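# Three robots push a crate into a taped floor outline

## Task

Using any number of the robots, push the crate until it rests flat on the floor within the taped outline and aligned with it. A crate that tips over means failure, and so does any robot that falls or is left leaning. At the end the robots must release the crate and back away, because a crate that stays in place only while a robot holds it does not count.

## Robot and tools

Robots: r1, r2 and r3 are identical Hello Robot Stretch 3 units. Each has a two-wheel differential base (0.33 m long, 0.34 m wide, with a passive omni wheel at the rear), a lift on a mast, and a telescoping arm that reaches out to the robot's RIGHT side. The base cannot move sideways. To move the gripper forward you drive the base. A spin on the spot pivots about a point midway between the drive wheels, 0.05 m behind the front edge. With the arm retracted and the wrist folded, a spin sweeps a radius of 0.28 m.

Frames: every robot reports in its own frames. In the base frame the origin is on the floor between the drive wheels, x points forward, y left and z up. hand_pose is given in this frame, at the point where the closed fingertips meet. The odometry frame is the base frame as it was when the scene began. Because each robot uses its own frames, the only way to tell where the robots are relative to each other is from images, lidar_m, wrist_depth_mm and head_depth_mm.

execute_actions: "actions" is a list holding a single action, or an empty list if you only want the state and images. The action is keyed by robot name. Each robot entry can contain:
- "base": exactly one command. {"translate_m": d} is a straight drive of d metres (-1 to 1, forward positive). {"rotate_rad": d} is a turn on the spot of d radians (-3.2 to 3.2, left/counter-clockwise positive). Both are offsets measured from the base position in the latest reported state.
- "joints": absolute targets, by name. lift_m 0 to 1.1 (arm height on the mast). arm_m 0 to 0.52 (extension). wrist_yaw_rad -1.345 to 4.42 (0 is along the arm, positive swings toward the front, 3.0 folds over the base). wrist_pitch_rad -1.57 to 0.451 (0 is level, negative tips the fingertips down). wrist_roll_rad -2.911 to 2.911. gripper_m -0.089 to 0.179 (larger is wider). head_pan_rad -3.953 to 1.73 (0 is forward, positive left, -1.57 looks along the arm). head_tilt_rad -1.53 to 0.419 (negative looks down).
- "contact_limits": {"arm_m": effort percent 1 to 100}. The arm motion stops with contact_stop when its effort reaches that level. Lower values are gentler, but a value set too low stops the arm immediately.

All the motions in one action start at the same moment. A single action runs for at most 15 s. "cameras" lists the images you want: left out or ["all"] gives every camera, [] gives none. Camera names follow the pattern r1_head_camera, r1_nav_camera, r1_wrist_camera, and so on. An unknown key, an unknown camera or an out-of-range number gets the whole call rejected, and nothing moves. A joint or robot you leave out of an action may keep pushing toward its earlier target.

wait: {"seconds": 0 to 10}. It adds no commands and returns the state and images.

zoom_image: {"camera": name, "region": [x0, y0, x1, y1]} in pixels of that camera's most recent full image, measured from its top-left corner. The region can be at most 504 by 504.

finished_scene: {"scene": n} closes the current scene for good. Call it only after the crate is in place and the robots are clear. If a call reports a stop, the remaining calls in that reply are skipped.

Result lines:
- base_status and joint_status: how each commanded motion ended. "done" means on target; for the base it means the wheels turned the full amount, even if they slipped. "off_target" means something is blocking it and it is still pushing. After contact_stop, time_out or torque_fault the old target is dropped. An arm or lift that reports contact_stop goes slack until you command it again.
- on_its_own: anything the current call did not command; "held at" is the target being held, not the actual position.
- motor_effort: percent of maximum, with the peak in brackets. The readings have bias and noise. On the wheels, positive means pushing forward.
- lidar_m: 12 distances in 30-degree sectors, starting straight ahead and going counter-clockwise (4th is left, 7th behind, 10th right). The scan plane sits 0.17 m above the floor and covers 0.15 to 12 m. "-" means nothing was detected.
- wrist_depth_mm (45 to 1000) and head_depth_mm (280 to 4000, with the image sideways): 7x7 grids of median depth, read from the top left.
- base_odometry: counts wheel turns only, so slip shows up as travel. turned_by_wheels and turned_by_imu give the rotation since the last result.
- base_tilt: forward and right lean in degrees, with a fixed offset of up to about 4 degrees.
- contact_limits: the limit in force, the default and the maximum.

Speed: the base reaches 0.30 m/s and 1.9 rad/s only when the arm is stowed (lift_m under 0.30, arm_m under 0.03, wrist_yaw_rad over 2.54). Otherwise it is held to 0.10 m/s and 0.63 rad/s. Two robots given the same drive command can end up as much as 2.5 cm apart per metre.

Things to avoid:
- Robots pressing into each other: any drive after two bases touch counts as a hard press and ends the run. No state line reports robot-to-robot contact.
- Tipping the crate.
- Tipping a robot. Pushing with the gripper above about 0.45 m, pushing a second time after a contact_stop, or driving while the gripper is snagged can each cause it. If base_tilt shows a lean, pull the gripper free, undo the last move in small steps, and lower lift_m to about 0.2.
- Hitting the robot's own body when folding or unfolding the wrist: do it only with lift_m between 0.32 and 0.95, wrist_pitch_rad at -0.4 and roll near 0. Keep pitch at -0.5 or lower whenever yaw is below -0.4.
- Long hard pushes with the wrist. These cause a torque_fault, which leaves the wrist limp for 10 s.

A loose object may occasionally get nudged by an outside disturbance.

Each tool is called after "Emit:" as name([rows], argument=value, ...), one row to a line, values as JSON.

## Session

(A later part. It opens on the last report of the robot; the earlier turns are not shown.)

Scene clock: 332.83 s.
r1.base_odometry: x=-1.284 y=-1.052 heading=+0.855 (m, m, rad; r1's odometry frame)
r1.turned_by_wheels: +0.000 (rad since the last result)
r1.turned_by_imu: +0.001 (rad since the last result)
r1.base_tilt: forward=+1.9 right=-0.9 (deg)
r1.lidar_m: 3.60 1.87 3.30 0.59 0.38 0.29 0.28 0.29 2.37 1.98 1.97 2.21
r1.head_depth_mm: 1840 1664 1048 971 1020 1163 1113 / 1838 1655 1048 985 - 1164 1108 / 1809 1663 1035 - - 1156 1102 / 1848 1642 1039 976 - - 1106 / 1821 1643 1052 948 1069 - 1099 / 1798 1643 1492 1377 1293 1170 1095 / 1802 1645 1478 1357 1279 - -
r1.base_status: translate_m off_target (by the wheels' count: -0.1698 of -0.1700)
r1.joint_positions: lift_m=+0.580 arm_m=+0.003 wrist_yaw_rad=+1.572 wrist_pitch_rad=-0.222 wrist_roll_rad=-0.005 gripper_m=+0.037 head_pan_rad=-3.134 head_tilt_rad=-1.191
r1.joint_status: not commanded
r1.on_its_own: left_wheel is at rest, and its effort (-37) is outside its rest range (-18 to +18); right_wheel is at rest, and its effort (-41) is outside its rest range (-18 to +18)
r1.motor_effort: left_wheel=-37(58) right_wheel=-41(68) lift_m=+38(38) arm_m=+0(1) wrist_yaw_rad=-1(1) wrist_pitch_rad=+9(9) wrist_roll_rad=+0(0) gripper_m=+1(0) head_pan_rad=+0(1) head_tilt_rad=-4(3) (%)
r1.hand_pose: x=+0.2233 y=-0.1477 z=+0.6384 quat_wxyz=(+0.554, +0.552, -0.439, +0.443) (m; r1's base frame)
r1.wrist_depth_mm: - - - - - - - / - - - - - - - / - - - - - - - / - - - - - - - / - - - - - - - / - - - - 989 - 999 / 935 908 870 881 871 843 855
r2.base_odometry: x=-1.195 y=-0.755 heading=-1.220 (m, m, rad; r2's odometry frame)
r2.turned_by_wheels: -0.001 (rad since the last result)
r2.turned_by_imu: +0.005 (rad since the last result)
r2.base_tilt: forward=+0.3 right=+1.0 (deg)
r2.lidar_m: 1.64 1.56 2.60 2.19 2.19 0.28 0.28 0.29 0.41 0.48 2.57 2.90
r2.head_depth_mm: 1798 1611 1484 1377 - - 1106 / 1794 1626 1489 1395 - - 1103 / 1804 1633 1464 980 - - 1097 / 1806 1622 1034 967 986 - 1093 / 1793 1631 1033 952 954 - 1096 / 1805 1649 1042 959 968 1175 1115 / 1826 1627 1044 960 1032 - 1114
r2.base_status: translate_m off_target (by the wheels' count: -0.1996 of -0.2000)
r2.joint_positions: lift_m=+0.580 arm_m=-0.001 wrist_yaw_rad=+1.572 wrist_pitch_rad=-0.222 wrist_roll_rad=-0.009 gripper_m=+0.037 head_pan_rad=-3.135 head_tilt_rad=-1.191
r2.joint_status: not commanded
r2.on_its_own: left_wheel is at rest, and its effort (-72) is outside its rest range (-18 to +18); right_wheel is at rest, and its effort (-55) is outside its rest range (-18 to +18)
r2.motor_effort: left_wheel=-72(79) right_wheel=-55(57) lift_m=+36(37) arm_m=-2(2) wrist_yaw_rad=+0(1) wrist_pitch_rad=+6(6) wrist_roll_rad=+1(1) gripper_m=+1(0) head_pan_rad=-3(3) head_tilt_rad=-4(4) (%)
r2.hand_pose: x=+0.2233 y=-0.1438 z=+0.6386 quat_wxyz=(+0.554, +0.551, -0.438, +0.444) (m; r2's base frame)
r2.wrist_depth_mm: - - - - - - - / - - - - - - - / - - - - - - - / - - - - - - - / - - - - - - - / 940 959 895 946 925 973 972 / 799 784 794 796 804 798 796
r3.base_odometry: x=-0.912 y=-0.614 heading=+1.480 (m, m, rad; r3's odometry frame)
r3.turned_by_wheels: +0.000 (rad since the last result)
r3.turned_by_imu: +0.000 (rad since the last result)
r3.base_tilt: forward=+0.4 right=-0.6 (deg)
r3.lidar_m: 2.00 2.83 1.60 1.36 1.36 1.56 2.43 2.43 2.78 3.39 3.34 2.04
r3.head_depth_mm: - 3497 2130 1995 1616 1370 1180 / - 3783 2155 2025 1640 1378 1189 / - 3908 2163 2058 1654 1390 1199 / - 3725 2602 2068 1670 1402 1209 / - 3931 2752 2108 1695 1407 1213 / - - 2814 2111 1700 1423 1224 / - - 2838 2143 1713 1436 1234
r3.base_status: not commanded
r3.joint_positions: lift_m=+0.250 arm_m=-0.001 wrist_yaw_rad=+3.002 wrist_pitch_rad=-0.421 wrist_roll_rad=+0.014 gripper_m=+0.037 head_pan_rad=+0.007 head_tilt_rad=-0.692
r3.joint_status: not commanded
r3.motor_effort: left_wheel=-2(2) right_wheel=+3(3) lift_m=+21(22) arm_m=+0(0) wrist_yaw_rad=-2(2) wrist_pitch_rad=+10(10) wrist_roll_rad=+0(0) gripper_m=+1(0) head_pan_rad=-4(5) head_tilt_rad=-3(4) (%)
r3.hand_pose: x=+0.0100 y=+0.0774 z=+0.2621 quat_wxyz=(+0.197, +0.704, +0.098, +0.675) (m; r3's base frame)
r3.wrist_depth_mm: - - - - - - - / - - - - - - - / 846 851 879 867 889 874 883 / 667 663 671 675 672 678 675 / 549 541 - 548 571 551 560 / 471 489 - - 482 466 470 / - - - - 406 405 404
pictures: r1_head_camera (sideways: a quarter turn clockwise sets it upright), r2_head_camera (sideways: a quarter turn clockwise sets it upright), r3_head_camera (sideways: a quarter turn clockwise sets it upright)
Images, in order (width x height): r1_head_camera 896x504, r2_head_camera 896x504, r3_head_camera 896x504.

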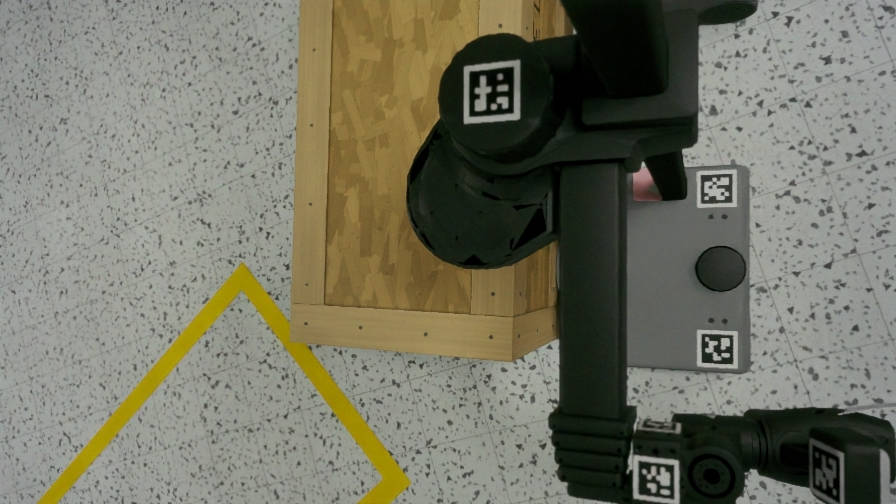

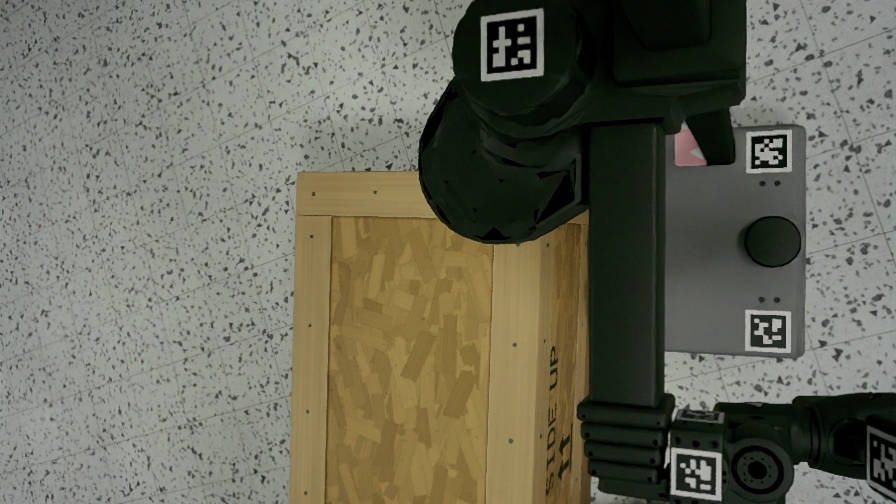

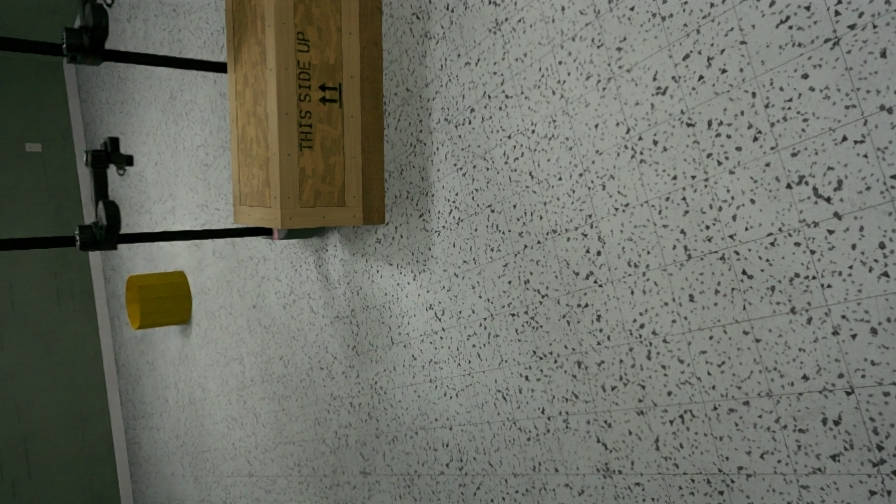

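Emit:
execute_actions([
  {"r2":{"base":{"translate_m":-0.7}},"r1":{"base":{"translate_m":-0.7}},"r3":{"joints":{"head_pan_rad":-0.45,"head_tilt_rad":-0.75,"lift_m":0.58}}},
], cameras=["r2_head_camera","r1_head_camera","r3_head_camera","r3_nav_camera"])

Scene clock: 345.20 s.
r1.base_odometry: x=-1.743 y=-1.580 heading=+0.855 (m, m, rad; r1's odometry frame)
r1.turned_by_wheels: +0.001 (rad since the last result)
r1.turned_by_imu: +0.003 (rad since the last result)
r1.base_tilt: forward=+1.9 right=-1.0 (deg)
r1.lidar_m: 3.99 2.46 3.04 0.59 0.39 0.29 0.28 0.29 2.59 2.19 2.19 2.46
r1.head_depth_mm: 1847 1671 1047 977 1023 1149 1107 / 1840 1650 1038 985 - 1170 1108 / 1828 1643 1041 - - 1164 1104 / 1832 1641 1040 978 - - 1102 / 1813 1632 1047 947 1065 - 1100 / 1820 1637 1485 1363 1287 1176 1097 / 1782 1635 1492 1367 1284 - -
r1.base_status: translate_m off_target (by the wheels' count: -0.6997 of -0.7000)
r1.joint_positions: lift_m=+0.580 arm_m=+0.003 wrist_yaw_rad=+1.572 wrist_pitch_rad=-0.222 wrist_roll_rad=-0.005 gripper_m=+0.037 head_pan_rad=-3.134 head_tilt_rad=-1.191
r1.joint_status: not commanded
r1.on_its_own: left_wheel is at rest, and its effort (-29) is outside its rest range (-18 to +18); right_wheel is at rest, and its effort (-49) is outside its rest range (-18 to +18)
r1.motor_effort: left_wheel=-29(54) right_wheel=-49(61) lift_m=+38(38) arm_m=+0(0) wrist_yaw_rad=-2(2) wrist_pitch_rad=+9(9) wrist_roll_rad=+0(0) gripper_m=+0(0) head_pan_rad=-2(1) head_tilt_rad=-4(3) (%)
r1.hand_pose: x=+0.2233 y=-0.1477 z=+0.6385 quat_wxyz=(+0.554, +0.552, -0.439, +0.443) (m; r1's base frame)
r1.wrist_depth_mm: - - - - - - - / - - - - - - - / - - - - - - - / - - - - - - - / - - - - - - - / - - - - - - - / 912 905 897 876 858 831 828
r2.base_odometry: x=-1.435 y=-0.098 heading=-1.221 (m, m, rad; r2's odometry frame)
r2.turned_by_wheels: -0.001 (rad since the last result)
r2.turned_by_imu: -0.011 (rad since the last result)
r2.base_tilt: forward=+0.2 right=+0.9 (deg)
r2.lidar_m: 2.22 2.23 2.36 1.98 1.97 0.28 0.28 0.29 0.40 0.47 2.77 3.11
r2.head_depth_mm: 1788 1628 1470 1384 - - 1100 / 1800 1628 1492 1403 - - 1102 / 1787 1618 1440 986 - - 1091 / 1793 1630 1038 968 987 - 1098 / 1812 1633 1035 958 954 - 1103 / 1810 1633 1042 960 962 1179 1119 / 1819 1636 1043 957 1016 - 1118
r2.base_status: translate_m off_target (by the wheels' count: -0.6996 of -0.7000)
r2.joint_positions: lift_m=+0.580 arm_m=-0.001 wrist_yaw_rad=+1.572 wrist_pitch_rad=-0.222 wrist_roll_rad=-0.009 gripper_m=+0.037 head_pan_rad=-3.135 head_tilt_rad=-1.191
r2.joint_status: not commanded
r2.on_its_own: left_wheel is at rest, and its effort (-65) is outside its rest range (-18 to +18); right_wheel is at rest, and its effort (-47) is outside its rest range (-18 to +18)
r2.motor_effort: left_wheel=-65(78) right_wheel=-47(61) lift_m=+37(36) arm_m=-2(2) wrist_yaw_rad=+0(0) wrist_pitch_rad=+6(7) wrist_roll_rad=+1(1) gripper_m=+1(1) head_pan_rad=-3(3) head_tilt_rad=-5(4) (%)
r2.hand_pose: x=+0.2233 y=-0.1438 z=+0.6386 quat_wxyz=(+0.554, +0.551, -0.438, +0.444) (m; r2's base frame)
r2.wrist_depth_mm: - - - - - - - / - - - - - - - / - - - - - - - / - - - - - - - / - - - - - - - / 958 956 938 960 947 946 958 / 788 776 796 807 812 792 807
r3.base_odometry: x=-0.912 y=-0.614 heading=+1.480 (m, m, rad; r3's odometry frame)
r3.turned_by_wheels: +0.000 (rad since the last result)
r3.turned_by_imu: -0.002 (rad since the last result)
r3.base_tilt: forward=+0.4 right=-0.5 (deg)
r3.lidar_m: 1.30 2.84 1.60 1.36 1.36 1.56 2.43 2.43 2.77 3.38 3.36 1.33
r3.head_depth_mm: 3486 3280 2415 1891 1551 1330 1159 / 3800 3312 2427 1907 1583 1343 1167 / - 3412 1732 1811 1589 1349 1179 / - 3275 1734 1767 1607 1357 1185 / - 3155 1769 1670 1615 1374 1190 / - 3613 1779 1590 1630 1382 1203 / - 3260 2625 1565 1647 1394 1210
r3.base_status: not commanded
r3.joint_positions: lift_m=+0.580 arm_m=-0.001 wrist_yaw_rad=+3.002 wrist_pitch_rad=-0.421 wrist_roll_rad=+0.014 gripper_m=+0.037 head_pan_rad=-0.443 head_tilt_rad=-0.740
r3.joint_status: all done
r3.motor_effort: left_wheel=-2(2) right_wheel=+3(3) lift_m=+29(30) arm_m=+0(0) wrist_yaw_rad=-2(1) wrist_pitch_rad=+10(10) wrist_roll_rad=+0(0) gripper_m=+0(0) head_pan_rad=-5(40) head_tilt_rad=-3(10) (%)
r3.hand_pose: x=+0.0100 y=+0.0774 z=+0.5918 quat_wxyz=(+0.197, +0.704, +0.098, +0.675) (m; r3's base frame)
r3.wrist_depth_mm: - - - - - - - / - - - - - - - / - - - - - - - / - - - - - - - / - - - - - - - / 856 837 - 859 888 866 861 / 733 734 742 746 734 751 754
pictures: r1_head_camera (sideways: a quarter turn clockwise sets it upright), r2_head_camera (sideways: a quarter turn clockwise sets it upright), r3_head_camera (sideways: a quarter turn clockwise sets it upright), r3_nav_camera (sideways: a quarter turn counterclockwise sets it upright)
Images, in order (width x height): r1_head_camera 896x504, r2_head_camera 896x504, r3_head_camera 896x504, r3_nav_camera 672x504.

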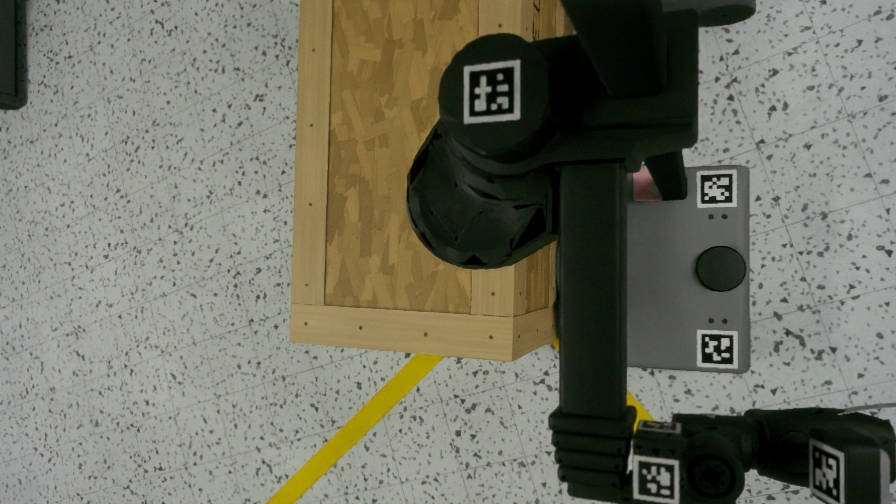

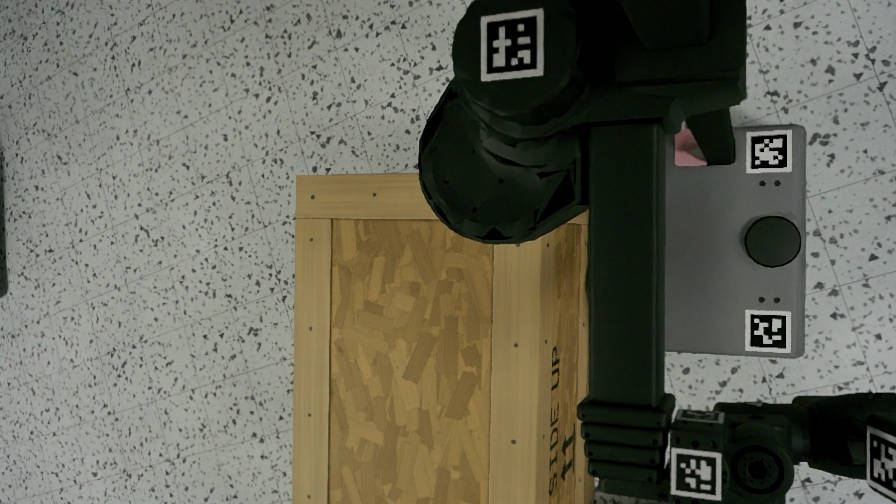

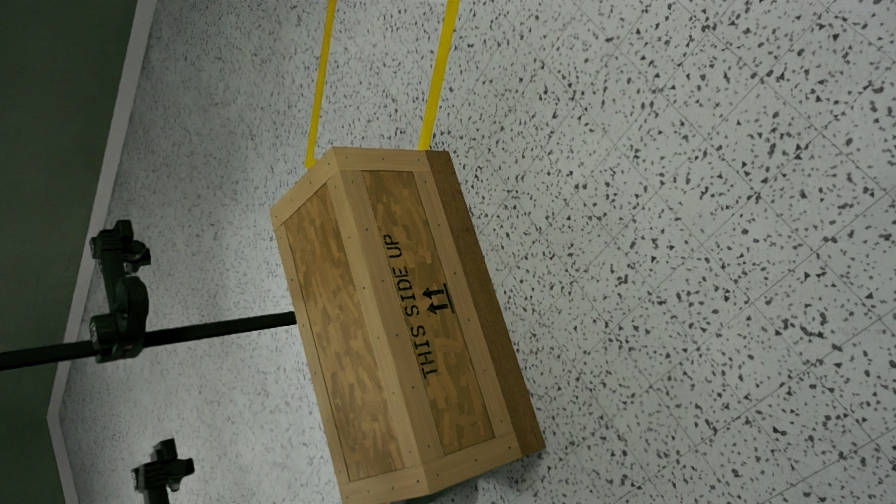

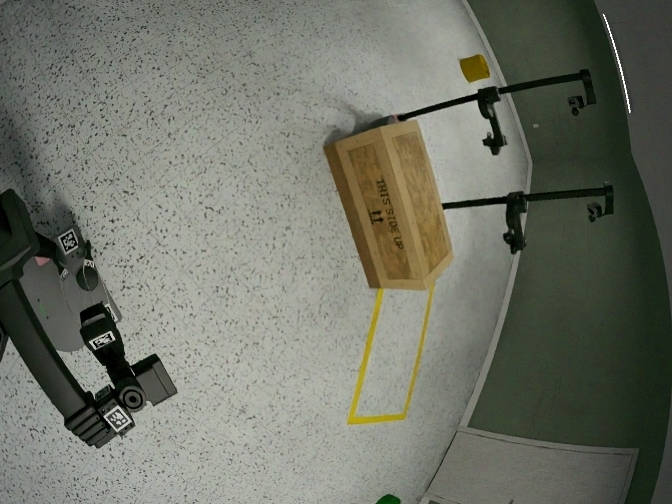

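Emit:
execute_actions([
  {"r2":{"base":{"translate_m":-0.92}},"r1":{"base":{"translate_m":-0.92}},"r3":{"base":{"rotate_rad":3.19},"joints":{"head_pan_rad":-3.14,"head_tilt_rad":-1.19,"wrist_yaw_rad":1.57,"wrist_pitch_rad":-0.2}}},
], cameras=["r2_head_camera","r1_head_camera","r3_head_camera","r1_nav_camera"])

Scene clock: 362.73 s.
r1.base_odometry: x=-2.346 y=-2.274 heading=+0.856 (m, m, rad; r1's odometry frame)
r1.turned_by_wheels: +0.000 (rad since the last result)
r1.turned_by_imu: +0.002 (rad since the last result)
r1.base_tilt: forward=+1.9 right=-1.0 (deg)
r1.lidar_m: 4.54 3.27 2.72 0.59 0.39 0.29 0.28 0.29 2.94 2.44 2.44 2.77
r1.head_depth_mm: 1845 1635 1044 972 1030 1156 1112 / 1848 1663 1044 983 - 1168 1111 / 1817 1654 1047 - - 1155 1099 / 1829 1655 1034 971 - - 1104 / 1824 1631 1053 950 1061 - 1101 / 1801 1649 1480 1378 1281 1174 1104 / 1779 1628 1480 1367 1284 - -
r1.base_status: translate_m off_target (by the wheels' count: -0.9197 of -0.9200)
r1.joint_positions: lift_m=+0.580 arm_m=+0.003 wrist_yaw_rad=+1.572 wrist_pitch_rad=-0.222 wrist_roll_rad=-0.005 gripper_m=+0.037 head_pan_rad=-3.134 head_tilt_rad=-1.191
r1.joint_status: not commanded
r1.on_its_own: left_wheel is at rest, and its effort (-40) is outside its rest range (-18 to +18); right_wheel is at rest, and its effort (-41) is outside its rest range (-18 to +18)
r1.motor_effort: left_wheel=-40(53) right_wheel=-41(53) lift_m=+38(38) arm_m=-1(1) wrist_yaw_rad=-2(2) wrist_pitch_rad=+9(9) wrist_roll_rad=+0(0) gripper_m=-1(0) head_pan_rad=-1(2) head_tilt_rad=-4(4) (%)
r1.hand_pose: x=+0.2233 y=-0.1477 z=+0.6385 quat_wxyz=(+0.554, +0.551, -0.439, +0.443) (m; r1's base frame)
r1.wrist_depth_mm: - - - - - - - / - - - - - - - / - - - - - - - / - - - - - - - / - - - - - - - / - - - - - - 984 / 914 907 897 870 846 844 789
r2.base_odometry: x=-1.750 y=+0.766 heading=-1.221 (m, m, rad; r2's odometry frame)
r2.turned_by_wheels: +0.000 (rad since the last result)
r2.turned_by_imu: -0.001 (rad since the last result)
r2.base_tilt: forward=+0.2 right=+1.0 (deg)
r2.lidar_m: 3.11 3.71 2.02 1.70 1.70 0.28 0.28 0.29 0.40 0.47 3.02 3.44
r2.head_depth_mm: 1796 1619 1488 1384 - - 1094 / 1790 1629 1483 1392 - - 1107 / 1800 1435 1336 985 - - 1095 / 1806 1634 1033 962 981 - 1092 / 1753 1611 1036 961 954 - 1102 / 1816 1629 1044 957 958 1179 1109 / 1814 1644 1043 959 1016 - 1114
r2.base_status: translate_m off_target (by the wheels' count: -0.9196 of -0.9200)
r2.joint_positions: lift_m=+0.580 arm_m=-0.001 wrist_yaw_rad=+1.572 wrist_pitch_rad=-0.222 wrist_roll_rad=-0.009 gripper_m=+0.037 head_pan_rad=-3.135 head_tilt_rad=-1.191
r2.joint_status: not commanded
r2.on_its_own: left_wheel is at rest, and its effort (-57) is outside its rest range (-18 to +18); right_wheel is at rest, and its effort (-53) is outside its rest range (-18 to +18)
r2.motor_effort: left_wheel=-57(74) right_wheel=-53(61) lift_m=+36(36) arm_m=-2(2) wrist_yaw_rad=-1(1) wrist_pitch_rad=+6(7) wrist_roll_rad=+1(1) gripper_m=-1(0) head_pan_rad=-3(4) head_tilt_rad=-4(4) (%)
r2.hand_pose: x=+0.2233 y=-0.1438 z=+0.6386 quat_wxyz=(+0.554, +0.550, -0.438, +0.444) (m; r2's base frame)
r2.wrist_depth_mm: - - - - - - - / - - - - - - - / - - - - - - - / - - - - - - - / - - - - - - - / 970 960 923 965 912 948 965 / 779 789 798 799 798 806 812
r3.base_odometry: x=-0.912 y=-0.614 heading=-1.614 (m, m, rad; r3's odometry frame)
r3.turned_by_wheels: +3.190 (rad since the last result)
r3.turned_by_imu: +3.148 (rad since the last result)
r3.base_tilt: forward=+0.4 right=-0.6 (deg)
r3.lidar_m: 2.43 2.43 2.83 3.38 0.51 0.39 0.39 2.67 1.57 1.36 1.36 1.59
r3.head_depth_mm: 1799 1617 1029 968 - 1136 1091 / 1826 1649 1035 975 - - 1092 / 1827 1652 1046 982 - - 1099 / 1769 1605 1378 1043 1297 - 1107 / 1879 1691 1529 1398 1307 1190 1117 / 1891 1706 1549 1406 1326 - - / 1929 1719 1555 1426 1313 1243 1129
r3.base_status: done
r3.joint_positions: lift_m=+0.580 arm_m=-0.001 wrist_yaw_rad=+1.573 wrist_pitch_rad=-0.224 wrist_roll_rad=+0.014 gripper_m=+0.037 head_pan_rad=-3.133 head_tilt_rad=-1.175
r3.joint_status: all done
r3.motor_effort: left_wheel=-2(7) right_wheel=+3(8) lift_m=+29(29) arm_m=+0(0) wrist_yaw_rad=-1(3) wrist_pitch_rad=+12(12) wrist_roll_rad=+0(0) gripper_m=+0(0) head_pan_rad=-5(54) head_tilt_rad=-6(31) (%)
r3.hand_pose: x=+0.2231 y=-0.1441 z=+0.6381 quat_wxyz=(+0.550, +0.556, -0.444, +0.438) (m; r3's base frame)
r3.wrist_depth_mm: - - - - - - - / - - - - - - - / - - - - - - - / - - - - - - - / - - - - - - - / - - - - - - - / 883 872 874 879 881 893 877
pictures: r1_head_camera (sideways: a quarter turn clockwise sets it upright), r1_nav_camera (sideways: a quarter turn counterclockwise sets it upright), r2_head_camera (sideways: a quarter turn clockwise sets it upright), r3_head_camera (sideways: a quarter turn clockwise sets it upright)
Images, in order (width x height): r1_head_camera 896x504, r1_nav_camera 672x504, r2_head_camera 896x504, r3_head_camera 896x504.

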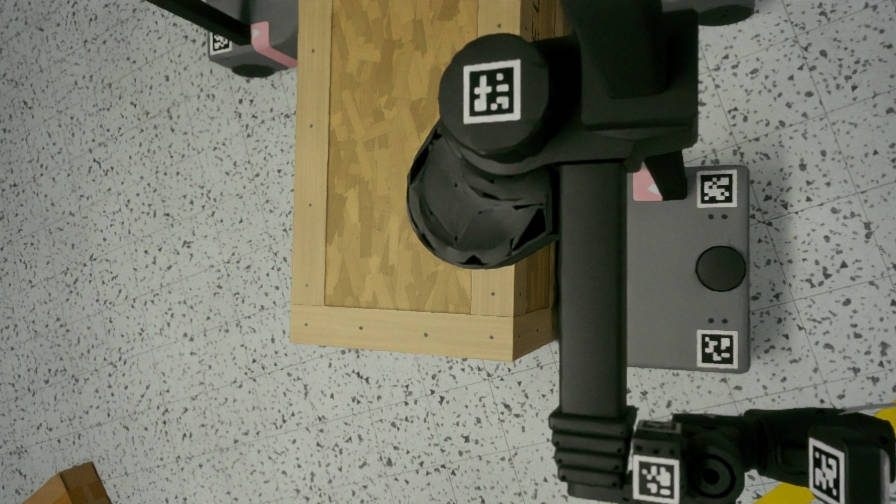

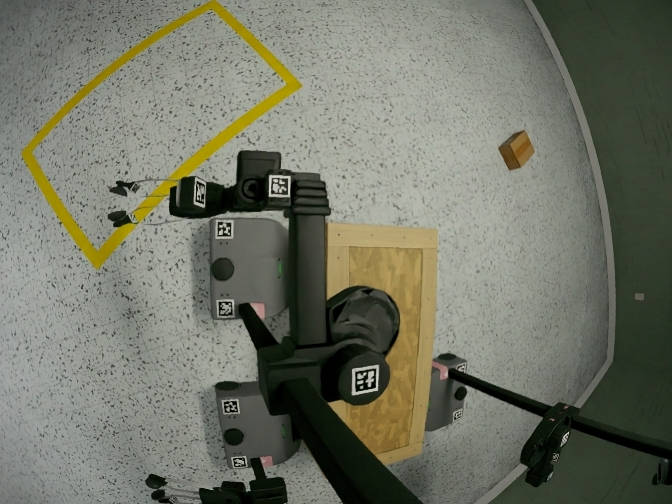

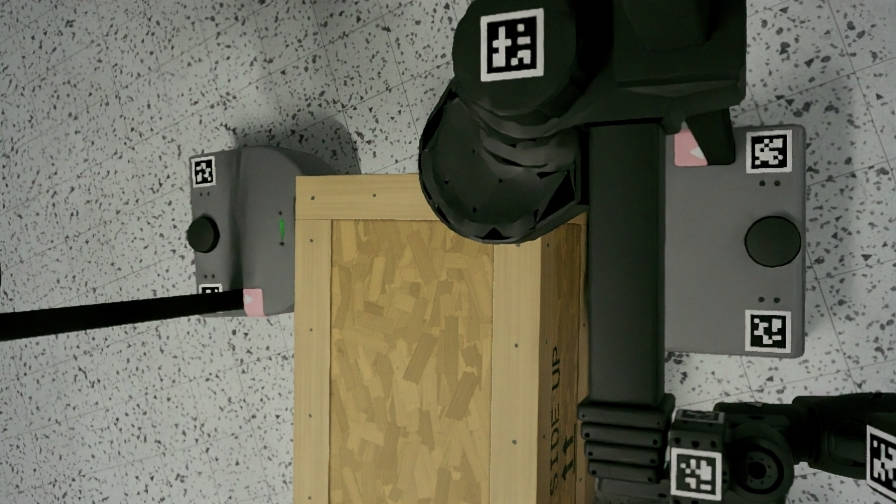

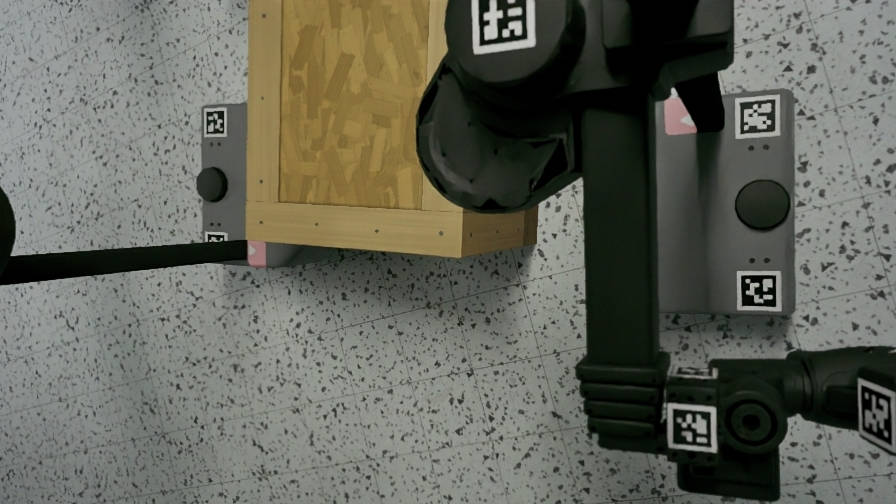

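Emit:
execute_actions([
  {"r2":{"base":{"translate_m":0.27},"joints":{"wrist_yaw_rad":3.0,"wrist_pitch_rad":-0.4}},"r3":{"base":{"translate_m":-0.1}}},
], cameras=[])

Emit:
execute_actions([
  {"r2":{"base":{"rotate_rad":1.62},"joints":{"lift_m":0.27}},"r3":{"base":{"translate_m":-0.11}},"r1":{"base":{"translate_m":-0.12}}},
], cameras=["r1_head_camera","r3_head_camera","r1_nav_camera"])

Scene clock: 378.07 s.
r1.base_odometry: x=-2.346 y=-2.274 heading=+0.856 (m, m, rad; r1's odometry frame)
r1.turned_by_wheels: +0.000 (rad since the last result)
r1.turned_by_imu: +0.000 (rad since the last result)
r1.base_tilt: forward=+1.9 right=-1.0 (deg)
r1.lidar_m: 4.54 3.26 0.65 0.76 0.39 0.29 0.28 0.29 2.94 2.45 2.44 2.76
r1.head_depth_mm: 1863 1663 1044 974 1031 1179 1107 / 1831 1644 1047 982 - 1175 1106 / 1816 1652 1038 - - 1153 1104 / 1825 1652 1038 979 - - 1108 / 1821 1631 1053 953 1068 - 1097 / 1786 1634 1497 1369 1294 1174 1099 / 1769 1622 1493 1362 1282 - -
r1.base_status: not commanded
r1.joint_positions: lift_m=+0.580 arm_m=+0.003 wrist_yaw_rad=+1.572 wrist_pitch_rad=-0.222 wrist_roll_rad=-0.005 gripper_m=+0.037 head_pan_rad=-3.134 head_tilt_rad=-1.191
r1.joint_status: not commanded
r1.on_its_own: left_wheel is at rest, and its effort (-39) is outside its rest range (-18 to +18); right_wheel is at rest, and its effort (-42) is outside its rest range (-18 to +18)
r1.motor_effort: left_wheel=-39(40) right_wheel=-42(42) lift_m=+38(38) arm_m=+0(1) wrist_yaw_rad=-3(3) wrist_pitch_rad=+9(9) wrist_roll_rad=+0(0) gripper_m=+0(0) head_pan_rad=-1(1) head_tilt_rad=-4(4) (%)
r1.hand_pose: x=+0.2233 y=-0.1477 z=+0.6385 quat_wxyz=(+0.554, +0.551, -0.439, +0.443) (m; r1's base frame)
r1.wrist_depth_mm: - - - - - - - / - - - - - - - / - - - - - - - / - - - - - - - / - - - - - - - / - - - - - - - / 937 914 874 895 850 827 825
r2.base_odometry: x=-1.657 y=+0.513 heading=-1.221 (m, m, rad; r2's odometry frame)
r2.turned_by_wheels: +0.000 (rad since the last result)
r2.turned_by_imu: +0.001 (rad since the last result)
r2.base_tilt: forward=+0.2 right=+1.0 (deg)
r2.lidar_m: 2.85 3.90 2.12 1.78 1.78 2.00 0.54 0.57 0.57 2.96 2.97 3.35
r2.head_depth_mm: 1803 1614 1474 1382 - - 1097 / 1800 1605 1478 1404 - - 1103 / 1802 1425 1061 1396 - - 1081 / 1801 1136 1046 1222 1278 - 1094 / 1750 1137 1046 1303 1291 - 1093 / 1808 1146 1050 1304 1292 1184 1097 / 1810 1147 1057 1315 1289 - -
r2.base_status: done
r2.joint_positions: lift_m=+0.580 arm_m=-0.001 wrist_yaw_rad=+2.998 wrist_pitch_rad=-0.414 wrist_roll_rad=-0.009 gripper_m=+0.037 head_pan_rad=-3.135 head_tilt_rad=-1.191
r2.joint_status: all done
r2.motor_effort: left_wheel=+1(49) right_wheel=+0(47) lift_m=+36(37) arm_m=-2(2) wrist_yaw_rad=+2(3) wrist_pitch_rad=+4(6) wrist_roll_rad=+1(0) gripper_m=+0(1) head_pan_rad=-3(4) head_tilt_rad=-3(3) (%)
r2.hand_pose: x=+0.0110 y=+0.0785 z=+0.5933 quat_wxyz=(+0.195, +0.697, +0.097, +0.683) (m; r2's base frame)
r2.wrist_depth_mm: - - - - - - - / - - - - - - - / - - - - - - - / - - - - - - - / 928 923 - 933 - 943 960 / 787 780 - 806 777 795 804 / 685 692 686 704 698 696 692
r3.base_odometry: x=-0.908 y=-0.515 heading=-1.614 (m, m, rad; r3's odometry frame)
r3.turned_by_wheels: +0.000 (rad since the last result)
r3.turned_by_imu: -0.001 (rad since the last result)
r3.base_tilt: forward=+0.4 right=-0.6 (deg)
r3.lidar_m: 2.52 2.53 2.94 3.33 0.38 0.29 0.29 2.73 1.59 1.38 1.39 1.62
r3.head_depth_mm: 1803 1625 1026 963 - 1138 1095 / 1823 1566 1035 982 - - 1096 / 1842 1442 1044 983 - - 1101 / 1820 1471 1483 1341 1230 - 1107 / 1878 1683 1539 1403 1316 1188 1120 / 1891 1697 1533 1410 1331 - - / 1903 1723 1558 1418 1311 1244 1131
r3.base_status: done
r3.joint_positions: lift_m=+0.580 arm_m=-0.001 wrist_yaw_rad=+1.573 wrist_pitch_rad=-0.224 wrist_roll_rad=+0.014 gripper_m=+0.037 head_pan_rad=-3.133 head_tilt_rad=-1.175
r3.joint_status: not commanded
r3.motor_effort: left_wheel=-2(8) right_wheel=+3(5) lift_m=+29(29) arm_m=+0(0) wrist_yaw_rad=-2(2) wrist_pitch_rad=+12(12) wrist_roll_rad=+0(0) gripper_m=+0(1) head_pan_rad=-4(5) head_tilt_rad=-7(6) (%)
r3.hand_pose: x=+0.2231 y=-0.1441 z=+0.6381 quat_wxyz=(+0.550, +0.556, -0.444, +0.438) (m; r3's base frame)
r3.wrist_depth_mm: - - - - - - - / - - - - - - - / - - - - - - - / - - - - - - - / - - - - - - - / - - - - - - - / 867 857 888 880 871 883 887
pictures: none
No camera images: the call's "cameras" was empty. Leave "cameras" out to get every camera's image.

Scene clock: 381.73 s.
r1.base_odometry: x=-2.424 y=-2.365 heading=+0.855 (m, m, rad; r1's odometry frame)
r1.turned_by_wheels: +0.000 (rad since the last result)
r1.turned_by_imu: +0.102 (rad since the last result)
r1.base_tilt: forward=+1.9 right=-0.9 (deg)
r1.lidar_m: 3.36 3.40 0.59 0.43 0.29 0.27 0.27 0.34 2.79 2.47 2.47 2.98
r1.head_depth_mm: 1861 1662 1501 974 908 1173 1105 / 1814 1650 1517 983 - 1159 1112 / 1827 1651 1039 - - 1162 1104 / 1825 1631 1040 974 - - 1103 / 1822 1633 1486 991 1280 - 1095 / 1808 1637 1492 1358 1295 1174 1105 / 1717 1628 1489 1358 1291 - -
r1.base_status: translate_m off_target (by the wheels' count: -0.1196 of -0.1200)
r1.joint_positions: lift_m=+0.580 arm_m=+0.003 wrist_yaw_rad=+1.572 wrist_pitch_rad=-0.221 wrist_roll_rad=-0.005 gripper_m=+0.037 head_pan_rad=-3.135 head_tilt_rad=-1.191
r1.joint_status: not commanded
r1.on_its_own: left_wheel is at rest, and its effort (-73) is outside its rest range (-18 to +18); right_wheel is at rest, and its effort (-47) is outside its rest range (-18 to +18)
r1.motor_effort: left_wheel=-73(76) right_wheel=-47(72) lift_m=+37(37) arm_m=+0(0) wrist_yaw_rad=-1(2) wrist_pitch_rad=+9(9) wrist_roll_rad=+0(0) gripper_m=+0(0) head_pan_rad=-2(0) head_tilt_rad=-4(4) (%)
r1.hand_pose: x=+0.2234 y=-0.1479 z=+0.6387 quat_wxyz=(+0.553, +0.551, -0.440, +0.443) (m; r1's base frame)
r1.wrist_depth_mm: - - - - - - - / - - - - - - - / - - - - - - - / - - - - - - - / - - - - - - - / - - - - 981 - - / 724 906 874 869 891 852 815
r2.base_odometry: x=-1.657 y=+0.513 heading=+0.399 (m, m, rad; r2's odometry frame)
r2.turned_by_wheels: +1.620 (rad since the last result)
r2.turned_by_imu: +1.606 (rad since the last result)
r2.base_tilt: forward=+0.2 right=+1.0 (deg)
r2.lidar_m: 1.78 1.78 2.06 0.45 0.54 0.66 2.97 2.97 3.42 2.86 3.60 2.06
r2.head_depth_mm: 1801 1620 1376 1248 1265 1150 1099 / 1794 1607 1485 1367 1281 - 1104 / 1792 1632 1471 1367 - - 1099 / 1789 1624 1482 1375 1292 - 1097 / 1807 1627 1496 1378 1277 - 1099 / 1819 1635 1499 1392 1272 1192 1095 / 1811 1649 1497 1375 1282 1185 1112
r2.base_status: done
r2.joint_positions: lift_m=+0.270 arm_m=-0.001 wrist_yaw_rad=+2.998 wrist_pitch_rad=-0.415 wrist_roll_rad=-0.009 gripper_m=+0.037 head_pan_rad=-3.135 head_tilt_rad=-1.191
r2.joint_status: all done
r2.motor_effort: left_wheel=-1(9) right_wheel=+2(10) lift_m=+26(34) arm_m=-2(2) wrist_yaw_rad=+2(2) wrist_pitch_rad=+5(5) wrist_roll_rad=+0(0) gripper_m=+0(0) head_pan_rad=-3(2) head_tilt_rad=-4(4) (%)
r2.hand_pose: x=+0.0109 y=+0.0784 z=+0.2835 quat_wxyz=(+0.195, +0.697, +0.097, +0.683) (m; r2's base frame)
r2.wrist_depth_mm: 513 - 463 634 - - - / 567 - 509 702 - - - / 621 634 564 734 831 837 849 / 602 642 617 625 648 654 654 / 517 527 - 553 546 539 540 / 456 - - - 438 458 460 / - - - - 394 394 399
r3.base_odometry: x=-0.903 y=-0.405 heading=-1.613 (m, m, rad; r3's odometry frame)
r3.turned_by_wheels: +0.000 (rad since the last result)
r3.turned_by_imu: +0.140 (rad since the last result)
r3.base_tilt: forward=+0.5 right=-0.6 (deg)
r3.lidar_m: 2.61 2.65 3.36 0.38 0.28 0.27 0.27 2.23 1.50 1.40 1.42 1.80
r3.head_depth_mm: 1045 1381 1386 964 - 1141 1092 / 1770 1426 1037 977 - - 1097 / 1834 1652 1505 989 - - 1096 / 1839 1662 1512 1386 1293 - 1107 / 1870 1683 1528 1391 1315 1193 1114 / 1880 1702 1534 1419 1327 - - / 1903 1716 1555 1420 1317 1242 1128
r3.base_status: translate_m off_target (by the wheels' count: -0.1098 of -0.1100)
r3.joint_positions: lift_m=+0.580 arm_m=-0.001 wrist_yaw_rad=+1.572 wrist_pitch_rad=-0.223 wrist_roll_rad=+0.014 gripper_m=+0.037 head_pan_rad=-3.134 head_tilt_rad=-1.178
r3.joint_status: not commanded
r3.on_its_own: right_wheel is at rest, and its effort (-45) is outside its rest range (-18 to +18)
r3.motor_effort: left_wheel=-17(70) right_wheel=-45(99) lift_m=+28(29) arm_m=+0(0) wrist_yaw_rad=-1(2) wrist_pitch_rad=+11(12) wrist_roll_rad=+0(0) gripper_m=+1(0) head_pan_rad=-6(5) head_tilt_rad=-5(6) (%)
r3.hand_pose: x=+0.2232 y=-0.1442 z=+0.6385 quat_wxyz=(+0.550, +0.556, -0.444, +0.438) (m; r3's base frame)
r3.wrist_depth_mm: - - - - - - - / - - - - - - - / - - - - - - - / - - - - - - - / - - - - - - - / - - - - - - - / 868 874 877 886 893 894 900
pictures: r1_head_camera (sideways: a quarter turn clockwise sets it upright), r1_nav_camera (sideways: a quarter turn counterclockwise sets it upright), r3_head_camera (sideways: a quarter turn clockwise sets it upright)
Images, in order (width x height): r1_head_camera 896x504, r1_nav_camera 672x504, r3_head_camera 896x504.

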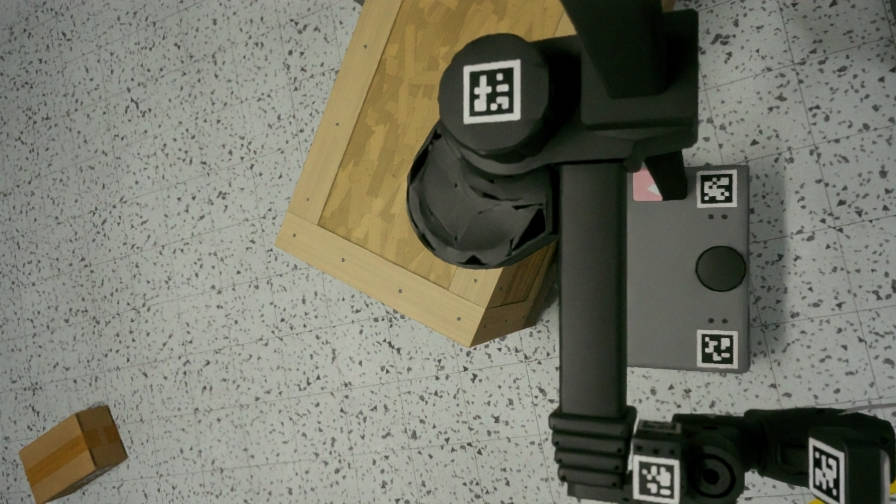

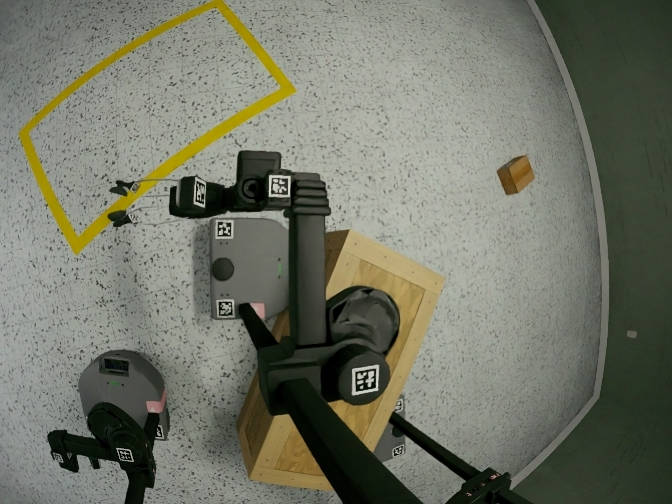

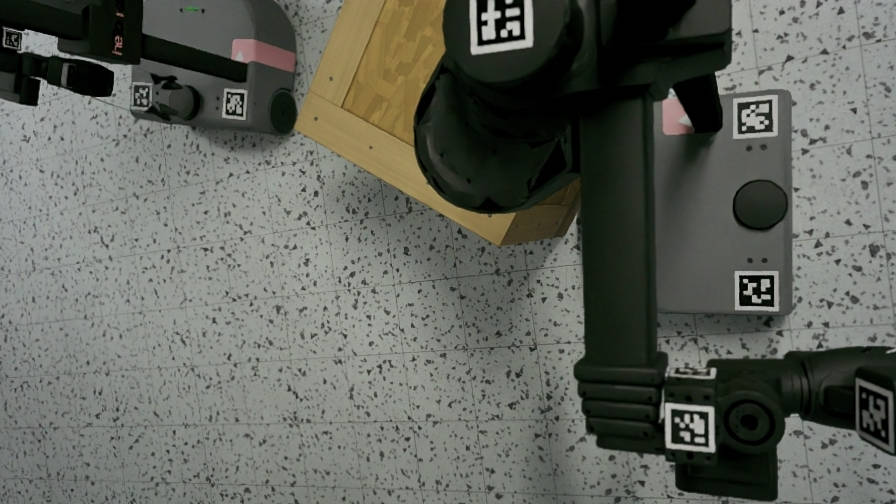

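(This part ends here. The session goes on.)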